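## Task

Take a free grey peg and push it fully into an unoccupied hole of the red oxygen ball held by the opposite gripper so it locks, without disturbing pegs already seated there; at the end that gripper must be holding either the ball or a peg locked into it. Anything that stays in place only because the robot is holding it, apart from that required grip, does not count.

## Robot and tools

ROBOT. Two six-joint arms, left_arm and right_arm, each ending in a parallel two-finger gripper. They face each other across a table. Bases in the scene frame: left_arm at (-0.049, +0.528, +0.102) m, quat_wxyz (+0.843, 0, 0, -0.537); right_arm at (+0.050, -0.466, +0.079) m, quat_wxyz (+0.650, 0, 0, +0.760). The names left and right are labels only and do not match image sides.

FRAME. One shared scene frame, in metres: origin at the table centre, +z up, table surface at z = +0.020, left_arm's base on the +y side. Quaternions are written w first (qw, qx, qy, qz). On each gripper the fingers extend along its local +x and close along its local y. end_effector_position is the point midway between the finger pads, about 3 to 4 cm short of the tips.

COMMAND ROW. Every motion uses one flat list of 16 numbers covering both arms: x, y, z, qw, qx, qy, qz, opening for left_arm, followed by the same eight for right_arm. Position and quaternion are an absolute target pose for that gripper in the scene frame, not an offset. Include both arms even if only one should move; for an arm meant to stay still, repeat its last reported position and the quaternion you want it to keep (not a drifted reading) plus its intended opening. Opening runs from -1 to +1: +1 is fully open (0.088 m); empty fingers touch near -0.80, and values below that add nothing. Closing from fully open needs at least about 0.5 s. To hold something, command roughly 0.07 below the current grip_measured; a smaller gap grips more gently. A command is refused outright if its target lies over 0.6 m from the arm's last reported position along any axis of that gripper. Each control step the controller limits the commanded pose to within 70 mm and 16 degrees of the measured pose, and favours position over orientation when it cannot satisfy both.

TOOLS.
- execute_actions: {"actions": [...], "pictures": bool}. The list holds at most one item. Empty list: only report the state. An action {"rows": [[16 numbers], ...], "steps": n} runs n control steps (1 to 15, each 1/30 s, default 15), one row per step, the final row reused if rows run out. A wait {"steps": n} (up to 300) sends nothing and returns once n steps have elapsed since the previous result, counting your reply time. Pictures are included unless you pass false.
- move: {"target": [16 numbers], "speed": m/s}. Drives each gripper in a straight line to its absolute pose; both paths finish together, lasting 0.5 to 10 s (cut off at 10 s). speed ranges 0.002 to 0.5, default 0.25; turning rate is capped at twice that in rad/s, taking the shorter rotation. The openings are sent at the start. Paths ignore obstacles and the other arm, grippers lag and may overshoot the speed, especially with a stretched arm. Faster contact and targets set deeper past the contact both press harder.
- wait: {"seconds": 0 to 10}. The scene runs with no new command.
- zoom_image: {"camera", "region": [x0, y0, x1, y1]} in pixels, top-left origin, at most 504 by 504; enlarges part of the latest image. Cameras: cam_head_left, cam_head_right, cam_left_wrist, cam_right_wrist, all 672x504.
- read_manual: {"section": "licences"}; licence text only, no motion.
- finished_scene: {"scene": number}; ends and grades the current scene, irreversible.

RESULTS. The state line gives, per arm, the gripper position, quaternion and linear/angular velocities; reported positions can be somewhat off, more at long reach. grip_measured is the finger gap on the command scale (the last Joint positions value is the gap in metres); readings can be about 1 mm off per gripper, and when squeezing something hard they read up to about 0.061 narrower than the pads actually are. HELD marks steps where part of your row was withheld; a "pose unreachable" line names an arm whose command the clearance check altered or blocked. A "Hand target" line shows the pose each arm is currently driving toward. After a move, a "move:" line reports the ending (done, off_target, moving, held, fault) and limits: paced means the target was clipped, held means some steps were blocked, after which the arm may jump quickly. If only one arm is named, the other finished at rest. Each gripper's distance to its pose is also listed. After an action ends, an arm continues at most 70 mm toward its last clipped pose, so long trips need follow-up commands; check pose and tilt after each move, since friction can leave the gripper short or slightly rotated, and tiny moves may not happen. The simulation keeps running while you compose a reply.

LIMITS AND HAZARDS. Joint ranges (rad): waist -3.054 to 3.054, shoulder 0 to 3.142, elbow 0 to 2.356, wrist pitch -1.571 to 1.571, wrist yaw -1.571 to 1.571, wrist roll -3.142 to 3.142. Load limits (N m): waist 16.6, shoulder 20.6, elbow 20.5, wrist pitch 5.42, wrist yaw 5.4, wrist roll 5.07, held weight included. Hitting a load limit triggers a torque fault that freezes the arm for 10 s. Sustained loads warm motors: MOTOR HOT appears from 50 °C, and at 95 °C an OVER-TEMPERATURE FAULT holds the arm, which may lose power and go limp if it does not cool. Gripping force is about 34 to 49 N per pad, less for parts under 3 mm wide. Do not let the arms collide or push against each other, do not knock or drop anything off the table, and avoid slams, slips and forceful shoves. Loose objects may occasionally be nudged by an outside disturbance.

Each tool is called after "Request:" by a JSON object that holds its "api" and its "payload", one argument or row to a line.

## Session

Request:
{"api": "execute_actions", "payload": {
  "actions": []
}}

Scene clock: 0.00 s of 4400.00 s.
left_arm: end_effector_position=(+0.2045, +0.1752, +0.3056) grip_measured=-0.118 end_effector_quat_wxyz=(+0.845, -0.004, -0.014, -0.535) end_effector_velocity=(-0.000, +0.000, -0.002) end_effector_angular_velocity=(+0.009, -0.002, +0.005) | right_arm: end_effector_position=(+0.0015, -0.1527, +0.4016) grip_measured=+1.000 end_effector_quat_wxyz=(+0.651, +0.015, -0.016, +0.759) end_effector_velocity=(-0.001, -0.002, -0.001) end_effector_angular_velocity=(+0.001, -0.023, +0.014)
Joint positions: left_arm=[0.279 1.622 0.644 1.008 0.274 0.001 0.033] | right_arm=[-0.003  0.855  0.655  0.245 -0.    -0.005  0.088]
Joint velocities: left_arm=[-0.002 -0.002 -0.002 -0.007 -0.007  0.007 -0.   ] | right_arm=[-0.007 -0.007 -0.002 -0.007 -0.022 -0.022 -0.   ]
Motor temperatures (°C, as the motors report them): left_arm=[23 28 26 27 23 21] | right_arm=[20 33 27 23 21 20]
Heat: left arm: hottest shoulder 28 °C (+0.0 °C/min); right arm: hottest shoulder 33 °C (+0.0 °C/min).
Hand target (left_arm): +0.205, +0.175, +0.306; +0.845, -0.004, -0.014, -0.535
Hand target (right_arm): +0.002, -0.153, +0.402; +0.651, +0.015, -0.016, +0.759
camera_calibration (this result's frames):
cam_left_wrist: T_world_to_cam=[[-0.898561, -0.437784, 0.0305444, 0.256671], [-0.18209, 0.308606, -0.933598, 0.288641], [0.399288, -0.844457, -0.357018, 0.253164], [0, 0, 0, 1]] pos_world=[0.182108, 0.237076, 0.352019]

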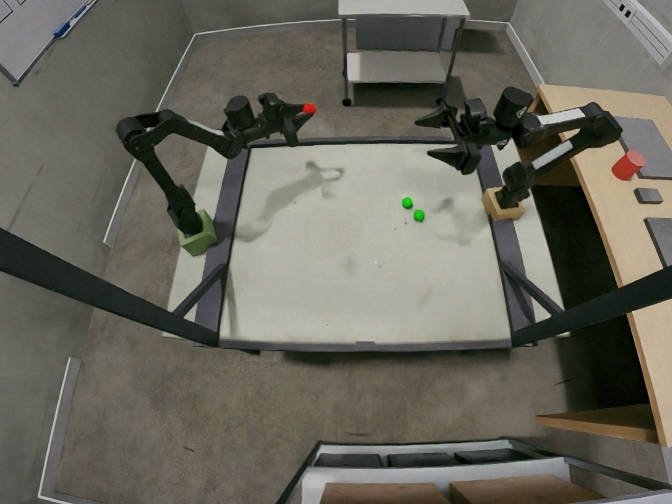

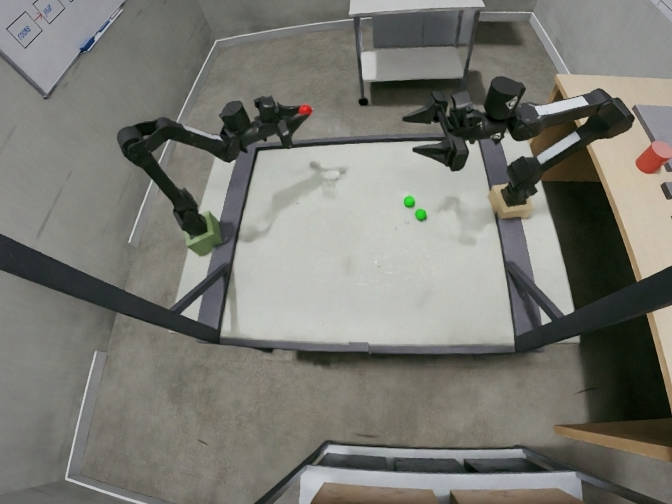

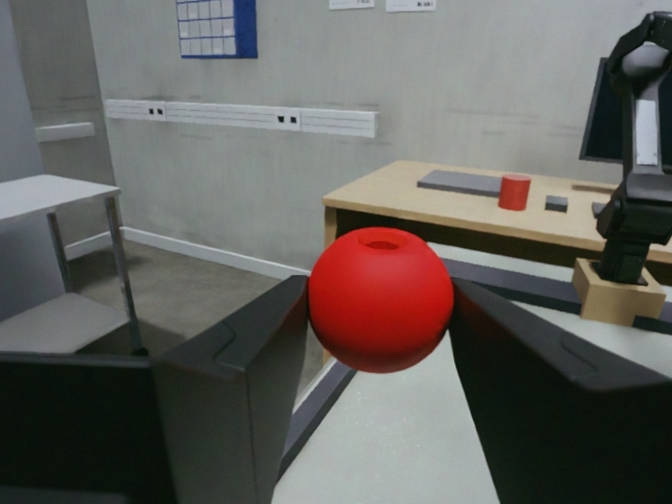

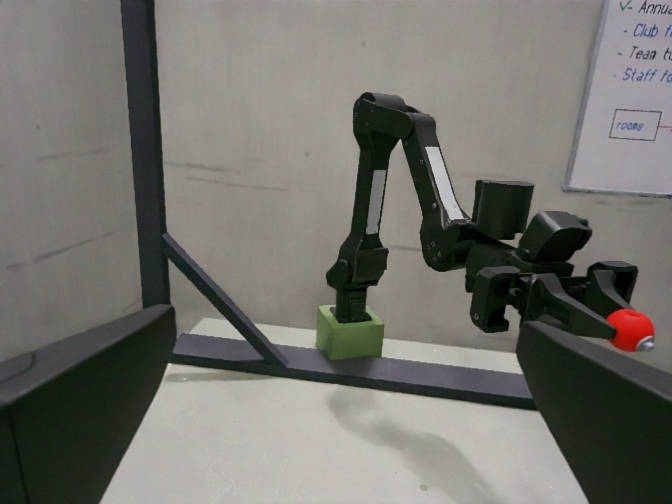

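Request:
{"api": "zoom_image", "payload": {
  "camera": "cam_head_left",
  "region": [220, 130, 520, 350]
}}

Request:
{"api": "zoom_image", "payload": {
  "camera": "cam_left_wrist",
  "region": [300, 210, 470, 380]
}}

Region (220, 130, 520, 350) of cam_head_left's 672x504 image, scaled by 1.680, with more detail than that image has; it fills the top 370 rows of this view, and the rest is white.

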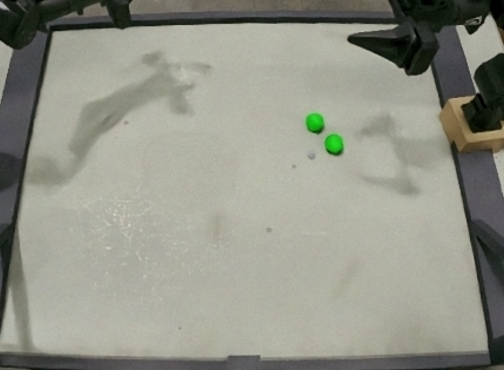

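Region (300, 210, 470, 380) of cam_left_wrist's 672x504 image, scaled by 2.965, with more detail than that image has.

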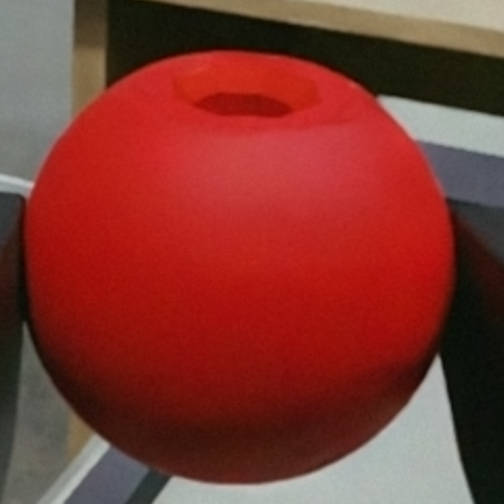

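Request:
{"api": "zoom_image", "payload": {
  "camera": "cam_head_left",
  "region": [380, 185, 440, 245]
}}

Request:
{"api": "zoom_image", "payload": {
  "camera": "cam_head_right",
  "region": [380, 185, 440, 245]
}}

Region (380, 185, 440, 245) of cam_head_left's 672x504 image, scaled by 8.400, with more detail than that image has.

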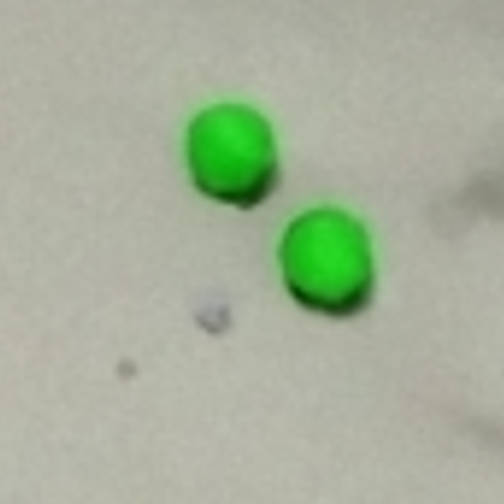

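Region (380, 185, 440, 245) of cam_head_right's 672x504 image, scaled by 8.400, with more detail than that image has.

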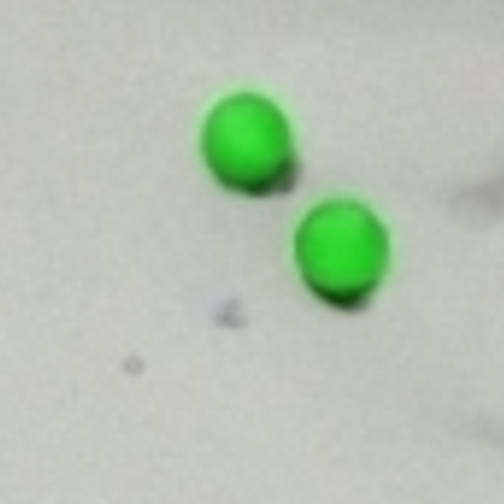

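Request:
{"api": "move", "payload": {
  "target": [0.0,0.03,0.095,0.6964,0.1228,0.1228,-0.6964,-0.19,0.0,-0.13,0.15,0.5,-0.5,0.5,0.5,0.0],
  "speed": 0.25
}}

Scene clock: 37.97 s of 4400.00 s.
left_arm: end_effector_position=(+0.0003, +0.0301, +0.0999) grip_measured=-0.118 end_effector_quat_wxyz=(+0.697, +0.121, +0.118, -0.697) end_effector_velocity=(+0.000, -0.002, +0.002) end_effector_angular_velocity=(-0.002, +0.004, +0.007) | right_arm: end_effector_position=(+0.0001, -0.1322, +0.1525) grip_measured=+0.003 end_effector_quat_wxyz=(+0.499, -0.499, +0.496, +0.506) end_effector_velocity=(-0.001, +0.003, +0.007) end_effector_angular_velocity=(+0.016, +0.010, +0.020)
Joint positions: left_arm=[-0.3    2.292  0.895  1.054  0.128  0.051  0.033] | right_arm=[-0.009  1.846  1.341 -1.056 -0.002  0.138  0.039]
Joint velocities: left_arm=[-0.002 -0.002  0.007 -0.007 -0.007 -0.007  0.   ] | right_arm=[-0.002 -0.007  0.017 -0.007 -0.007 -0.022 -0.   ]
Motor temperatures (°C, as the motors report them): left_arm=[23 31 29 32 23 21] | right_arm=[20 32 32 28 21 20]
Heat: left arm: hottest wrist pitch 32 °C (+6.3 °C/min); right arm: hottest shoulder 32 °C (-1.6 °C/min).
Hand target (left_arm): -0.001, +0.029, +0.095; +0.696, +0.123, +0.122, -0.697
Hand target (right_arm): +0.000, -0.131, +0.150; +0.497, -0.500, +0.500, +0.502
Off the commanded pose (left_arm): 0.005 m, 1 deg.
Off the commanded pose (right_arm): 0.003 m, 1 deg.
After step 90, 31.30 s passed at rest.
move: done
camera_calibration (this result's frames):
cam_left_wrist: T_world_to_cam=[[-0.999366, -0.0231101, 0.0270906, 0.00380283], [-0.0355956, 0.668964, -0.742442, 0.0742095], [-0.000964752, -0.742936, -0.669362, 0.167052], [0, 0, 0, 1]] pos_world=[0.00660312, 0.074553, 0.166811]
cam_right_wrist: T_world_to_cam=[[0.996575, 0.0814855, 0.014094, 0.010739], [0.0732641, -0.949042, 0.306516, -0.139219], [0.0383524, -0.304434, -0.951761, 0.184355], [0, 0, 0, 1]] pos_world=[-0.00757295, -0.0768758, 0.217983]

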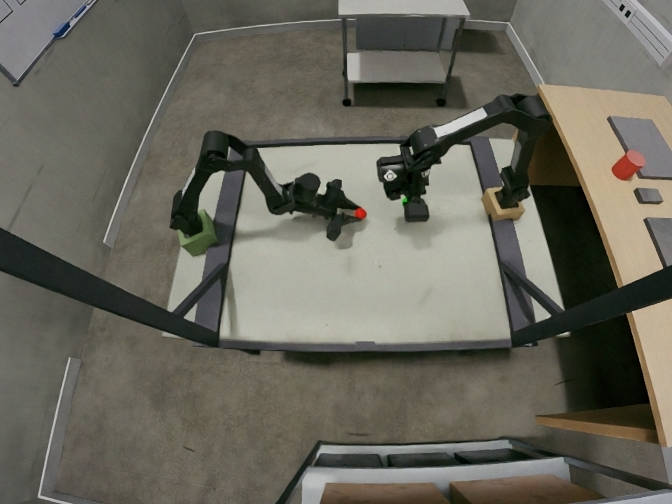

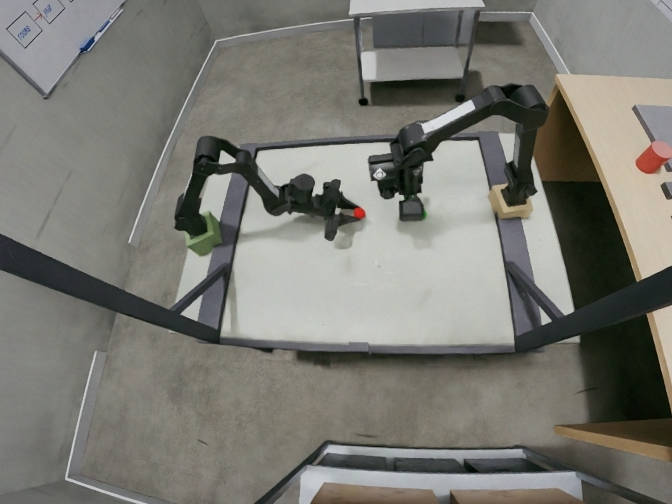

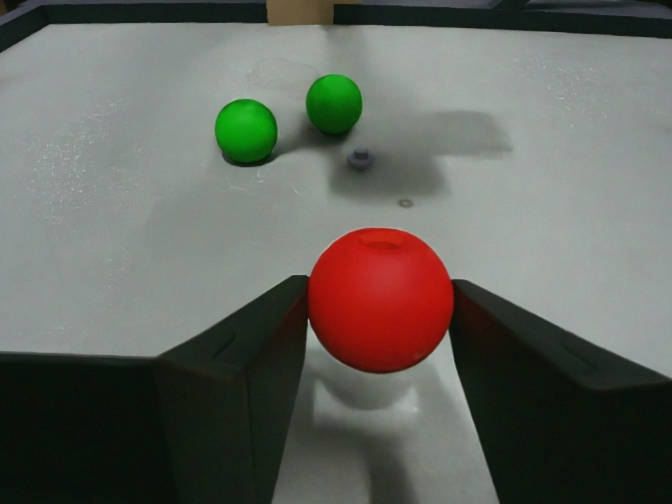

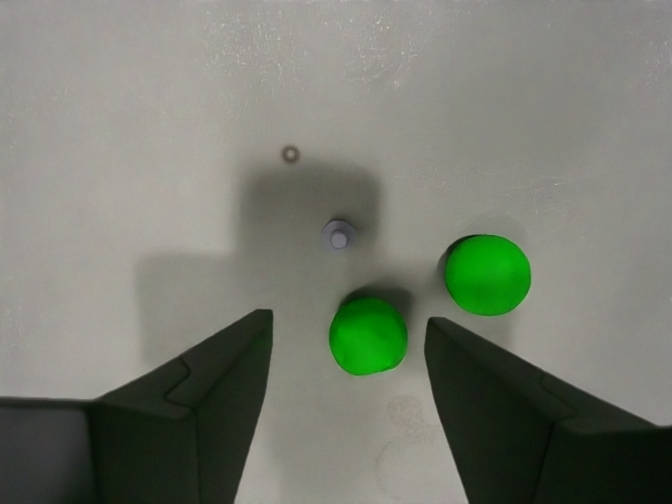

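Request:
{"api": "zoom_image", "payload": {
  "camera": "cam_right_wrist",
  "region": [300, 200, 380, 280]
}}

Request:
{"api": "zoom_image", "payload": {
  "camera": "cam_left_wrist",
  "region": [325, 125, 395, 195]
}}

Region (300, 200, 380, 280) of cam_right_wrist's 672x504 image, scaled by 6.300, with more detail than that image has.

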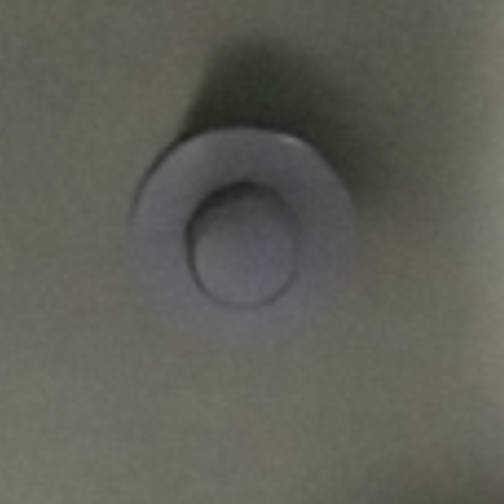

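Region (325, 125, 395, 195) of cam_left_wrist's 672x504 image, scaled by 7.200, with more detail than that image has.

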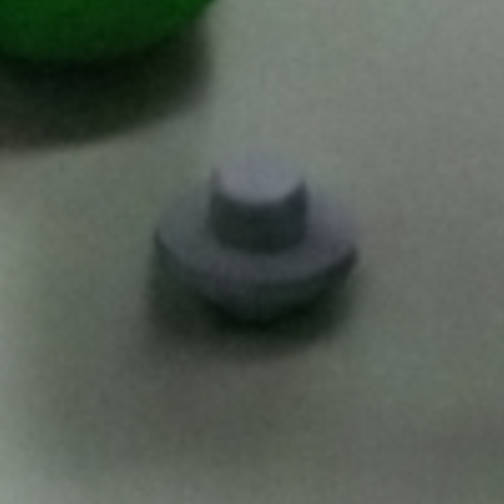

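Request:
{"api": "move", "payload": {
  "target": [0.0,0.02,0.072,0.6964,0.1228,0.1228,-0.6964,-0.19,-0.002,-0.1355,0.080,0.5,-0.5,0.5,0.5,-0.45],
  "speed": 0.08
}}

Request:
{"api": "zoom_image", "payload": {
  "camera": "cam_right_wrist",
  "region": [280, 230, 420, 370]
}}

Scene clock: 61.00 s of 4400.00 s.
left_arm: end_effector_position=(+0.0012, +0.0212, +0.0764) grip_measured=-0.118 end_effector_quat_wxyz=(+0.697, +0.123, +0.120, -0.696) end_effector_velocity=(+0.000, -0.003, +0.005) end_effector_angular_velocity=(-0.017, +0.016, +0.012) | right_arm: end_effector_position=(-0.0021, -0.1319, +0.0861) grip_measured=-0.447 end_effector_quat_wxyz=(+0.503, -0.494, +0.496, +0.506) end_effector_velocity=(+0.003, -0.005, +0.000) end_effector_angular_velocity=(-0.021, -0.011, +0.005)
Joint positions: left_arm=[-0.301  2.392  0.954  1.089  0.126  0.049  0.033] | right_arm=[-0.003  1.937  1.179 -0.793 -0.002  0.154  0.017]
Joint velocities: left_arm=[-0.002 -0.002  0.007  0.007 -0.007 -0.022 -0.   ] | right_arm=[-0.002 -0.002 -0.002 -0.022  0.007 -0.007 -0.   ]
Motor temperatures (°C, as the motors report them): left_arm=[23 33 29 33 23 21] | right_arm=[20 35 32 26 21 20]
Heat: left arm: hottest shoulder 33 °C (+5.0 °C/min); right arm: hottest shoulder 35 °C (+2.0 °C/min).
Hand target (left_arm): +0.000, +0.020, +0.072; +0.696, +0.123, +0.123, -0.696
Hand target (right_arm): -0.002, -0.136, +0.080; +0.500, -0.500, +0.500, +0.500
Off the commanded pose (left_arm): 0.005 m, 0 deg.
Off the commanded pose (right_arm): 0.007 m, 1 deg.
After step 90, 18.77 s passed at rest.
move: done
camera_calibration (this result's frames):
cam_left_wrist: T_world_to_cam=[[-0.999267, -0.0246902, 0.029243, 0.00503077], [-0.0382446, 0.673173, -0.738495, 0.0623949], [-0.00145201, -0.739073, -0.673624, 0.144902], [0, 0, 0, 1]] pos_world=[0.00762375, 0.0652145, 0.14354]
cam_right_wrist: T_world_to_cam=[[0.997329, 0.0718466, 0.0131324, 0.0127193], [0.0647145, -0.952638, 0.29714, -0.118047], [0.0338589, -0.295497, -0.954744, 0.122723], [0, 0, 0, 1]] pos_world=[-0.00920124, -0.0771057, 0.152078]

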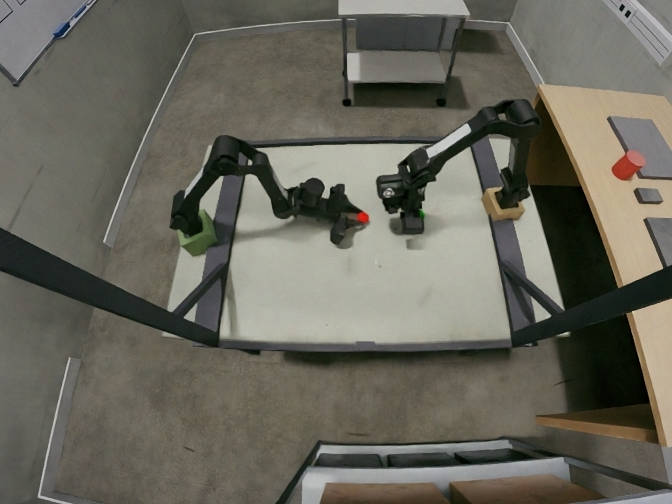

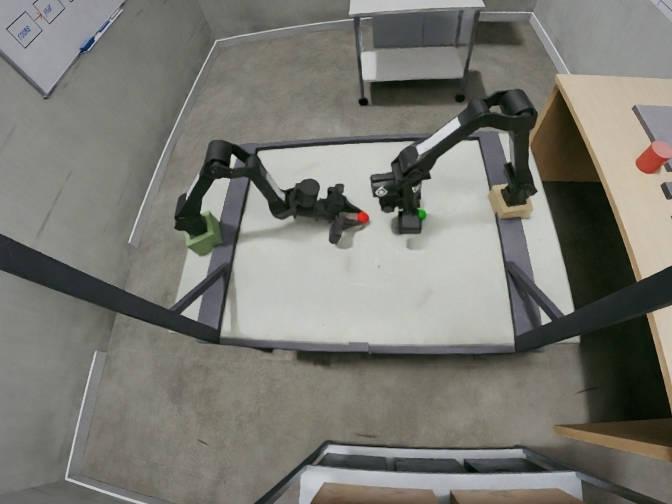

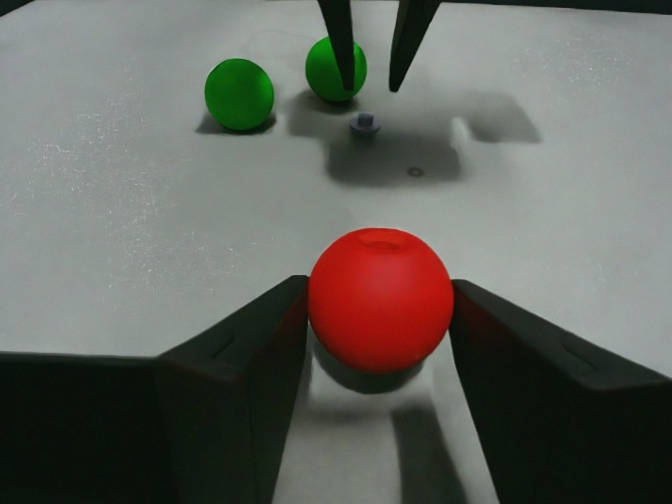

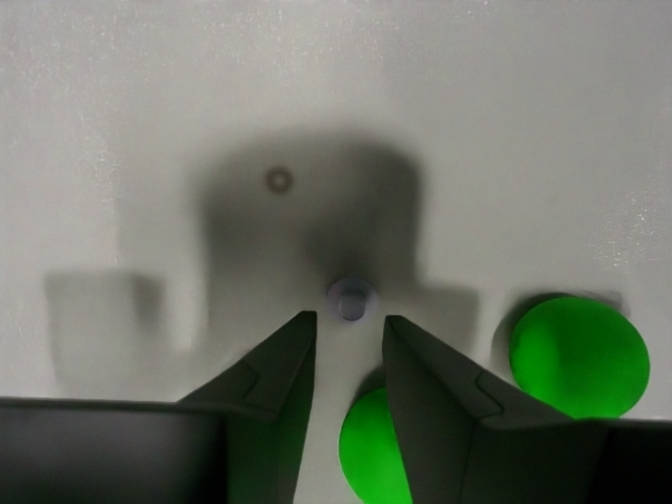

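Region (280, 230, 420, 370) of cam_right_wrist's 672x504 image, scaled by 3.600, with more detail than that image has.

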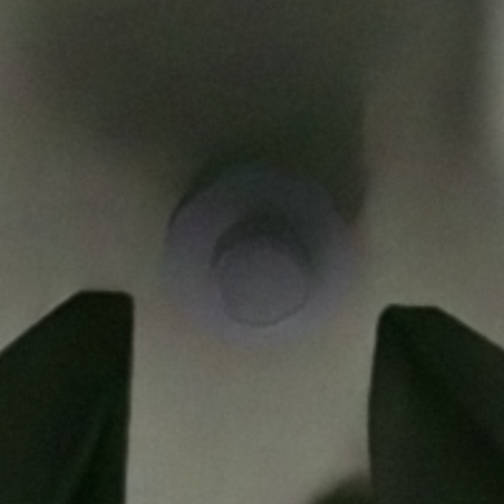

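Request:
{"api": "move", "payload": {
  "target": [0.0,0.018,0.064,0.6964,0.1228,0.1228,-0.6964,-0.19,0.0002,-0.1376,0.0695,0.5,-0.5,0.5,0.5,-0.56],
  "speed": 0.02
}}

Request:
{"api": "zoom_image", "payload": {
  "camera": "cam_right_wrist",
  "region": [280, 240, 420, 380]
}}

Scene clock: 73.70 s of 4400.00 s.
left_arm: end_effector_position=(+0.0011, +0.0190, +0.0686) grip_measured=-0.118 end_effector_quat_wxyz=(+0.697, +0.123, +0.120, -0.697) end_effector_velocity=(-0.000, -0.001, +0.000) end_effector_angular_velocity=(+0.003, +0.005, +0.007) | right_arm: end_effector_position=(-0.0016, -0.1335, +0.0759) grip_measured=-0.557 end_effector_quat_wxyz=(+0.504, -0.494, +0.496, +0.506) end_effector_velocity=(-0.002, -0.001, -0.001) end_effector_angular_velocity=(+0.001, +0.007, +0.010)
Joint positions: left_arm=[-0.302  2.424  0.972  1.105  0.126  0.049  0.033] | right_arm=[-0.004  1.951  1.151 -0.75  -0.002  0.153  0.012]
Joint velocities: left_arm=[-0.002 -0.002  0.002 -0.007 -0.007 -0.007  0.   ] | right_arm=[ 0.002 -0.002 -0.007  0.007 -0.007 -0.007  0.   ]
Motor temperatures (°C, as the motors report them): left_arm=[23 34 29 34 23 21] | right_arm=[20 36 32 25 21 20]
Heat: left arm: hottest shoulder 34 °C (+5.0 °C/min); right arm: hottest shoulder 36 °C (+3.0 °C/min).
Hand target (left_arm): -0.000, +0.018, +0.064; +0.696, +0.123, +0.123, -0.696
Hand target (right_arm): +0.000, -0.138, +0.070; +0.500, -0.500, +0.500, +0.500
Off the commanded pose (left_arm): 0.005 m, 0 deg.
Off the commanded pose (right_arm): 0.008 m, 1 deg.
After step 90, 8.57 s passed at rest.
move: done
camera_calibration (this result's frames):
cam_left_wrist: T_world_to_cam=[[-0.999283, -0.0242756, 0.0290717, 0.00516641], [-0.0378393, 0.672922, -0.738745, 0.0581314], [-0.00162951, -0.739315, -0.673358, 0.138058], [0, 0, 0, 1]] pos_world=[0.00758732, 0.0630758, 0.135757]
cam_right_wrist: T_world_to_cam=[[0.997332, 0.0718267, 0.0130233, 0.0124626], [0.0647791, -0.953087, 0.295685, -0.116578], [0.0336504, -0.294053, -0.955197, 0.112707], [0, 0, 0, 1]] pos_world=[-0.00867017, -0.0788628, 0.141965]

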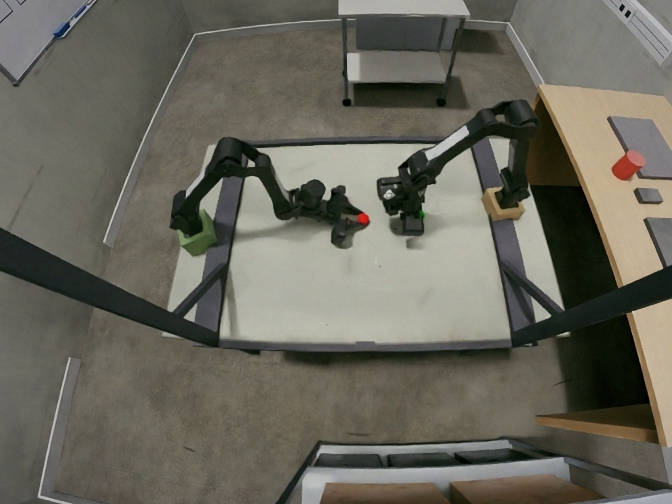

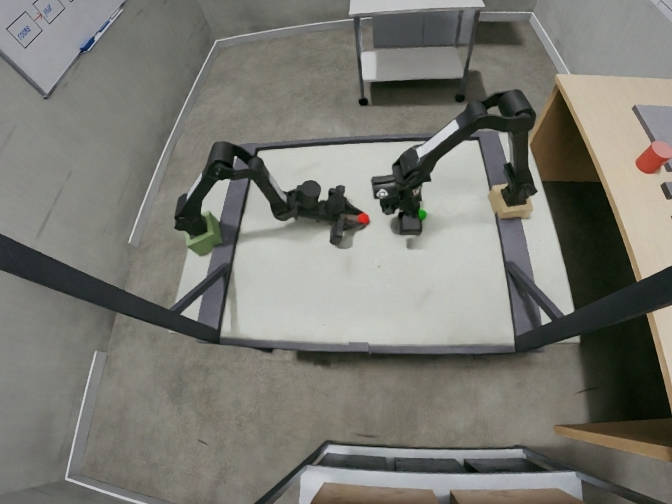

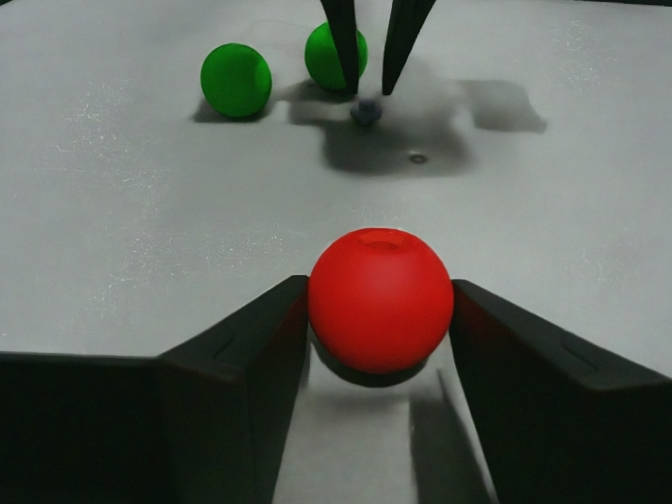

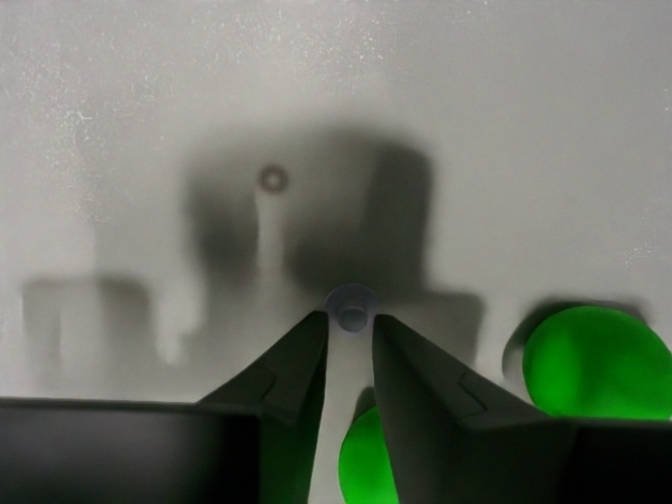

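Region (280, 240, 420, 380) of cam_right_wrist's 672x504 image, scaled by 3.600, with more detail than that image has.

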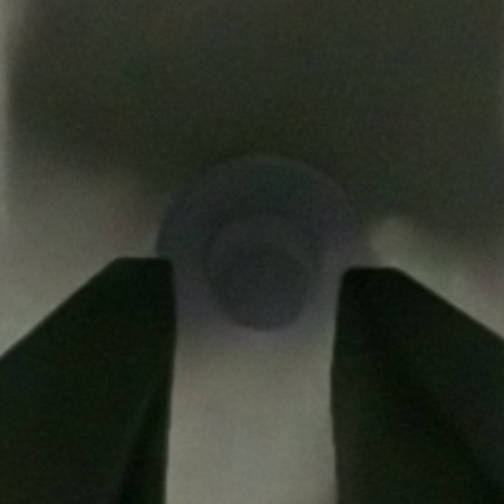

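Request:
{"api": "move", "payload": {
  "target": [0.0,0.017,0.059,0.6964,0.1228,0.1228,-0.6964,-0.19,0.0009,-0.1383,0.0605,0.5,-0.5,0.5,0.5,-0.57],
  "speed": 0.012
}}

Request:
{"api": "zoom_image", "payload": {
  "camera": "cam_right_wrist",
  "region": [280, 240, 420, 380]
}}

Request:
{"api": "zoom_image", "payload": {
  "camera": "cam_left_wrist",
  "region": [325, 60, 415, 150]
}}

Scene clock: 81.70 s of 4400.00 s.
left_arm: end_effector_position=(+0.0012, +0.0174, +0.0648) grip_measured=-0.118 end_effector_quat_wxyz=(+0.697, +0.122, +0.119, -0.697) end_effector_velocity=(-0.002, -0.001, +0.001) end_effector_angular_velocity=(-0.008, -0.005, -0.012) | right_arm: end_effector_position=(-0.0009, -0.1342, +0.0668) grip_measured=-0.567 end_effector_quat_wxyz=(+0.504, -0.494, +0.496, +0.506) end_effector_velocity=(-0.001, +0.002, +0.002) end_effector_angular_velocity=(+0.011, +0.009, +0.005)
Joint positions: left_arm=[-0.302  2.443  0.982  1.117  0.126  0.049  0.033] | right_arm=[-0.006  1.967  1.133 -0.716 -0.002  0.151  0.011]
Joint velocities: left_arm=[-0.002  0.002  0.002  0.007  0.007  0.007  0.   ] | right_arm=[-0.002 -0.007 -0.002  0.007 -0.007 -0.007  0.   ]
Motor temperatures (°C, as the motors report them): left_arm=[23 34 29 34 23 21] | right_arm=[20 37 31 25 21 20]
Heat: left arm: hottest shoulder 34 °C (+4.0 °C/min); right arm: hottest shoulder 37 °C (+5.0 °C/min).
Hand target (left_arm): -0.000, +0.017, +0.059; +0.696, +0.123, +0.123, -0.696
Hand target (right_arm): +0.001, -0.138, +0.061; +0.500, -0.500, +0.500, +0.500
Off the commanded pose (left_arm): 0.006 m, 0 deg.
Off the commanded pose (right_arm): 0.008 m, 1 deg.
After step 90, 3.43 s passed at rest.
move: done
camera_calibration (this result's frames):
cam_left_wrist: T_world_to_cam=[[-0.9993, -0.0241554, 0.0285659, 0.00534056], [-0.0373889, 0.670419, -0.74104, 0.0566111], [-0.00125092, -0.74159, -0.670853, 0.134248], [0, 0, 0, 1]] pos_world=[0.00762138, 0.0617329, 0.131859]
cam_right_wrist: T_world_to_cam=[[0.997303, 0.0722114, 0.0131009, 0.0119274], [0.0651113, -0.952954, 0.29604, -0.114586], [0.033862, -0.294388, -0.955086, 0.103824], [0, 0, 0, 1]] pos_world=[-0.00795011, -0.0794915, 0.132927]

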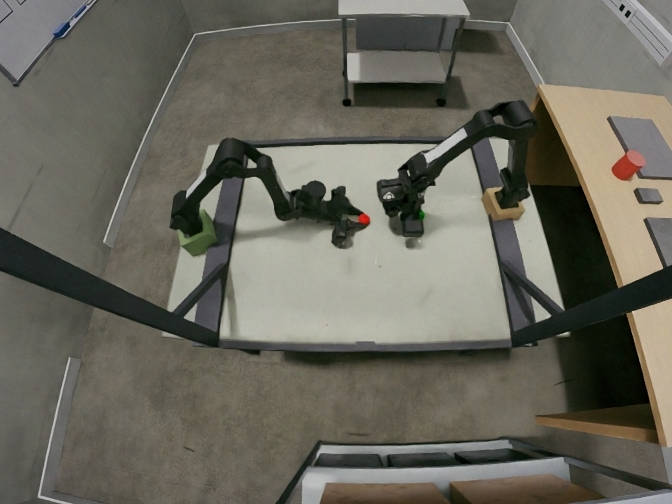

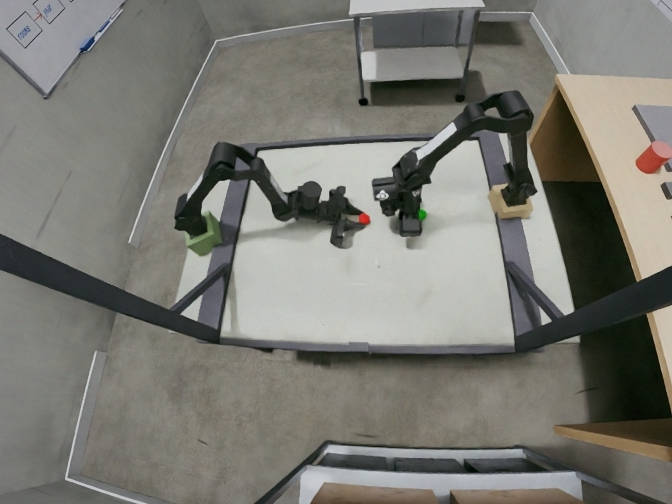

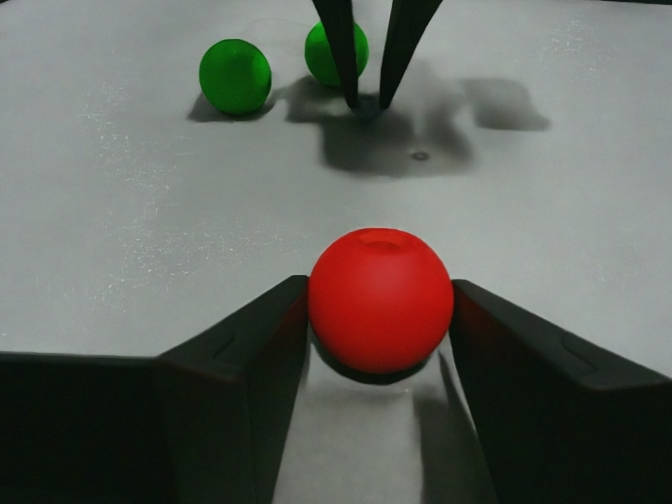

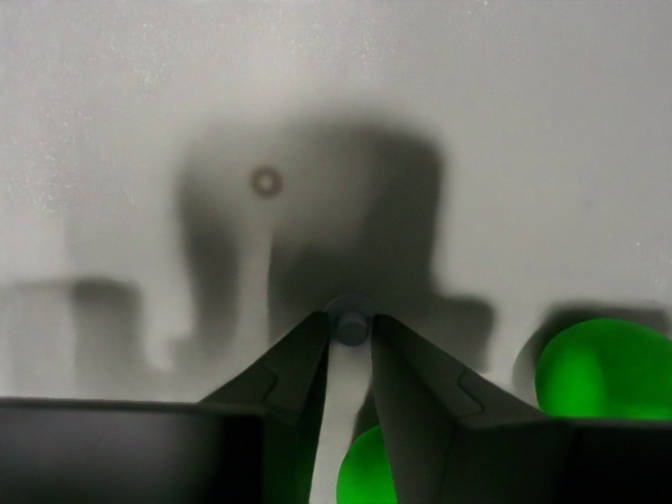

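Region (280, 240, 420, 380) of cam_right_wrist's 672x504 image, scaled by 3.600, with more detail than that image has.

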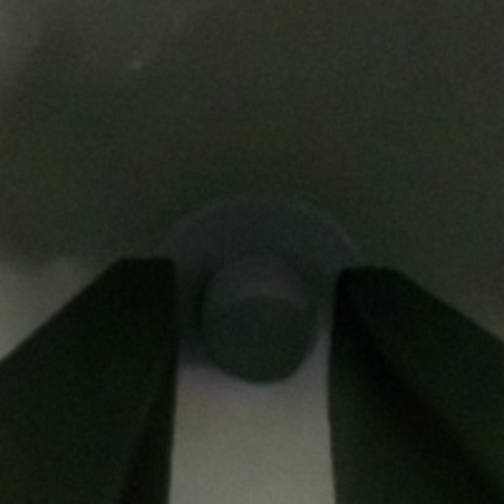

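Region (325, 60, 415, 150) of cam_left_wrist's 672x504 image, scaled by 5.600, with more detail than that image has.

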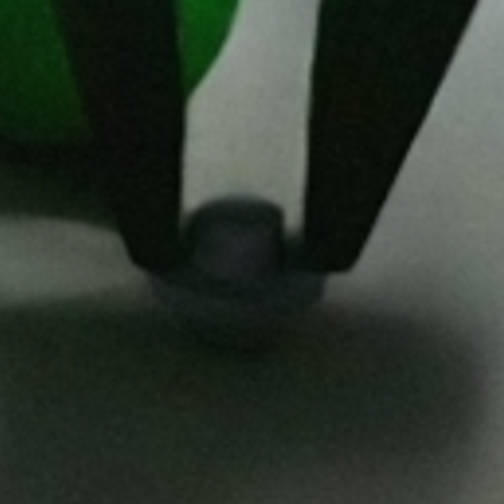

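Request:
{"api": "execute_actions", "payload": {
  "actions": [
    {"rows": [[0.0,0.017,0.0586,0.6964,0.1228,0.1228,-0.6964,-0.19,0.0009,-0.1383,0.0601,0.5,-0.5,0.5,0.5,-0.58],[0.0,0.017,0.0582,0.6964,0.1228,0.1228,-0.6964,-0.19,0.0009,-0.1383,0.0597,0.5,-0.5,0.5,0.5,-0.59],[0.0,0.017,0.0578,0.6964,0.1228,0.1228,-0.6964,-0.19,0.0009,-0.1383,0.0593,0.5,-0.5,0.5,0.5,-0.60],[0.0,0.017,0.0574,0.6964,0.1228,0.1228,-0.6964,-0.19,0.0009,-0.1383,0.0590,0.5,-0.5,0.5,0.5,-0.61],[0.0,0.017,0.0570,0.6964,0.1228,0.1228,-0.6964,-0.19,0.0009,-0.1383,0.0590,0.5,-0.5,0.5,0.5,-0.62],[0.0,0.017,0.0566,0.6964,0.1228,0.1228,-0.6964,-0.19,0.0009,-0.1383,0.0590,0.5,-0.5,0.5,0.5,-0.63],[0.0,0.017,0.0562,0.6964,0.1228,0.1228,-0.6964,-0.19,0.0009,-0.1383,0.0590,0.5,-0.5,0.5,0.5,-0.64],[0.0,0.017,0.0558,0.6964,0.1228,0.1228,-0.6964,-0.19,0.0009,-0.1383,0.0590,0.5,-0.5,0.5,0.5,-0.65],[0.0,0.017,0.0554,0.6964,0.1228,0.1228,-0.6964,-0.19,0.0009,-0.1383,0.0590,0.5,-0.5,0.5,0.5,-0.665],[0.0,0.017,0.0550,0.6964,0.1228,0.1228,-0.6964,-0.19,0.0009,-0.1383,0.0590,0.5,-0.5,0.5,0.5,-0.68],[0.0,0.017,0.0550,0.6964,0.1228,0.1228,-0.6964,-0.19,0.0009,-0.1383,0.0590,0.5,-0.5,0.5,0.5,-0.70],[0.0,0.017,0.0550,0.6964,0.1228,0.1228,-0.6964,-0.19,0.0009,-0.1383,0.0590,0.5,-0.5,0.5,0.5,-0.72],[0.0,0.017,0.0550,0.6964,0.1228,0.1228,-0.6964,-0.19,0.0009,-0.1383,0.0590,0.5,-0.5,0.5,0.5,-0.74],[0.0,0.017,0.0550,0.6964,0.1228,0.1228,-0.6964,-0.19,0.0009,-0.1383,0.0590,0.5,-0.5,0.5,0.5,-0.76],[0.0,0.017,0.0550,0.6964,0.1228,0.1228,-0.6964,-0.19,0.0009,-0.1383,0.0590,0.5,-0.5,0.5,0.5,-0.78]], "steps": 15}
  ],
  "pictures": false
}}

Request:
{"api": "move", "payload": {
  "target": [0.0,0.017,0.055,0.6964,0.1228,0.1228,-0.6964,-0.19,0.0,-0.134,0.11,0.5,-0.5,0.5,0.5,-0.78],
  "speed": 0.06
}}

Scene clock: 91.20 s of 4400.00 s.
left_arm: end_effector_position=(+0.0014, +0.0160, +0.0641) grip_measured=-0.118 end_effector_quat_wxyz=(+0.697, +0.119, +0.115, -0.697) end_effector_velocity=(-0.000, +0.002, -0.006) end_effector_angular_velocity=(+0.017, +0.021, +0.012) | right_arm: end_effector_position=(-0.0009, -0.1333, +0.0665) grip_measured=-0.713 end_effector_quat_wxyz=(+0.505, -0.492, +0.495, +0.508) end_effector_velocity=(+0.001, -0.006, -0.001) end_effector_angular_velocity=(-0.028, +0.003, +0.005)
Joint positions: left_arm=[-0.302  2.454  0.989  1.129  0.126  0.049  0.033] | right_arm=[-0.006  1.968  1.132 -0.71  -0.002  0.151  0.004]
Joint velocities: left_arm=[-0.002  0.007 -0.002 -0.007 -0.007 -0.022  0.   ] | right_arm=[-0.002  0.002 -0.002 -0.022 -0.007 -0.007 -0.004]
Motor temperatures (°C, as the motors report them): left_arm=[23 35 29 35 23 21] | right_arm=[20 37 31 24 21 20]
Heat: left arm: hottest shoulder 35 °C (+4.1 °C/min); right arm: hottest shoulder 37 °C (+5.1 °C/min).
Hand target (left_arm): -0.000, +0.017, +0.055; +0.696, +0.123, +0.123, -0.696
Hand target (right_arm): +0.001, -0.138, +0.059; +0.500, -0.500, +0.500, +0.500
Off the commanded pose (left_arm): 0.009 m, 1 deg.
Off the commanded pose (right_arm): 0.009 m, 1 deg.
Steps of this call (steps 1 to 90: nothing new was sent; then 6.00 s passed at rest; steps 91 to 105: all 15 steps of this action). Readings (end_effector_position):
91: left_arm (+0.0012, +0.0173, +0.0650) | right_arm (-0.0009, -0.1341, +0.0667)
92: left_arm (+0.0012, +0.0174, +0.0647) | right_arm (-0.0009, -0.1340, +0.0667)
94: left_arm (+0.0013, +0.0171, +0.0648) | right_arm (-0.0009, -0.1338, +0.0665)
98: left_arm (+0.0013, +0.0166, +0.0643) | right_arm (-0.0008, -0.1335, +0.0665)
105: the state above

Scene clock: 92.50 s of 4400.00 s.
left_arm: end_effector_position=(+0.0014, +0.0159, +0.0640) grip_measured=-0.118 end_effector_quat_wxyz=(+0.697, +0.119, +0.115, -0.697) end_effector_velocity=(-0.005, +0.000, -0.003) end_effector_angular_velocity=(+0.017, -0.002, -0.017) | right_arm: end_effector_position=(-0.0004, -0.1364, +0.1058) grip_measured=-0.713 end_effector_quat_wxyz=(+0.497, -0.503, +0.503, +0.497) end_effector_velocity=(-0.002, -0.001, -0.001) end_effector_angular_velocity=(+0.001, +0.008, -0.005)
Joint positions: left_arm=[-0.302  2.455  0.989  1.13   0.126  0.049  0.033] | right_arm=[-0.006  1.91   1.23  -0.903 -0.002  0.151  0.004]
Joint velocities: left_arm=[-0.007 -0.002  0.002 -0.022  0.007  0.007  0.   ] | right_arm=[ 0.002 -0.002 -0.007  0.007 -0.007  0.007 -0.   ]
Motor temperatures (°C, as the motors report them): left_arm=[23 35 29 35 23 21] | right_arm=[20 37 31 24 21 20]
Heat: left arm: hottest shoulder 35 °C (+4.0 °C/min); right arm: hottest shoulder 37 °C (+5.0 °C/min).
Hand target (left_arm): -0.000, +0.017, +0.055; +0.696, +0.123, +0.123, -0.696
Hand target (right_arm): -0.000, -0.134, +0.110; +0.500, -0.500, +0.500, +0.500
Off the commanded pose (left_arm): 0.009 m, 1 deg.
Off the commanded pose (right_arm): 0.005 m, 1 deg.
move: off_target (left_arm)
camera_calibration (this result's frames):
cam_left_wrist: T_world_to_cam=[[-0.999321, -0.0240253, 0.0279202, 0.00556929], [-0.0368295, 0.663663, -0.747125, 0.0574894], [-0.000579734, -0.747646, -0.664097, 0.132238], [0, 0, 0, 1]] pos_world=[0.00775948, 0.0608473, 0.130615]
cam_right_wrist: T_world_to_cam=[[0.997258, 0.0723096, 0.0157398, 0.0108505], [0.0631742, -0.942625, 0.327822, -0.130163], [0.0385414, -0.325928, -0.944608, 0.13497], [0, 0, 0, 1]] pos_world=[-0.00779977, -0.0794889, 0.169994]

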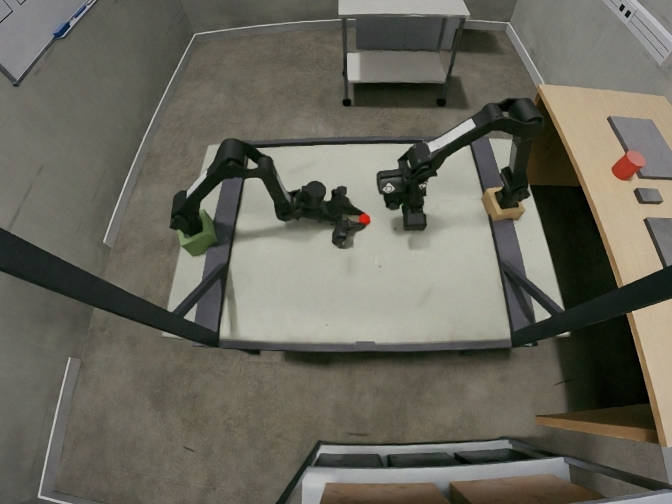

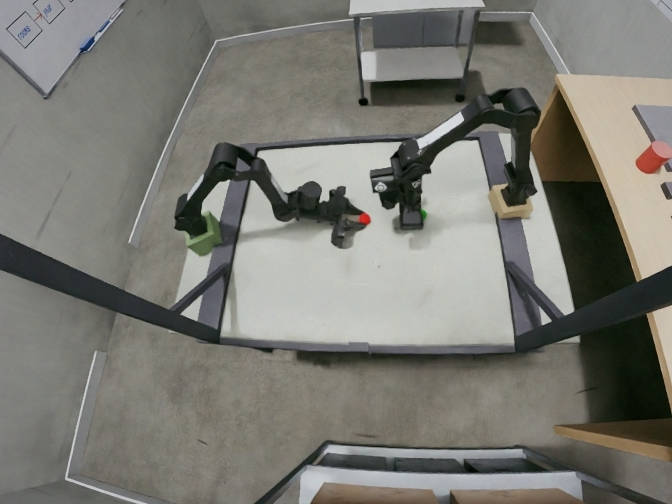

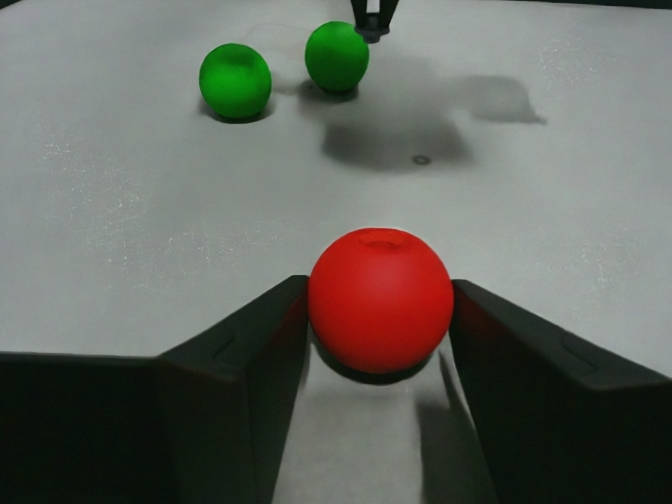

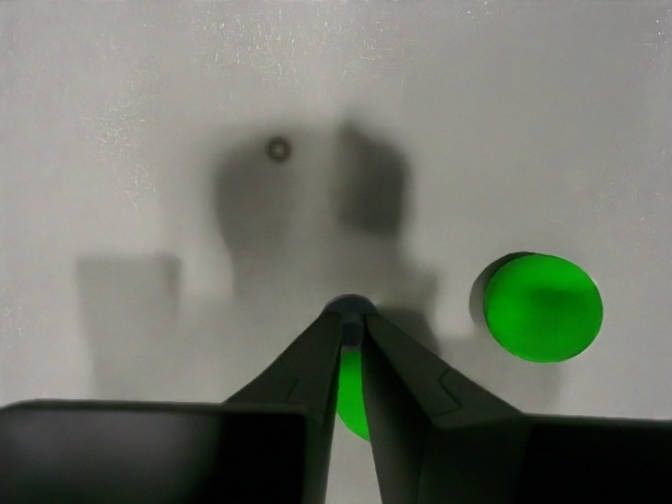

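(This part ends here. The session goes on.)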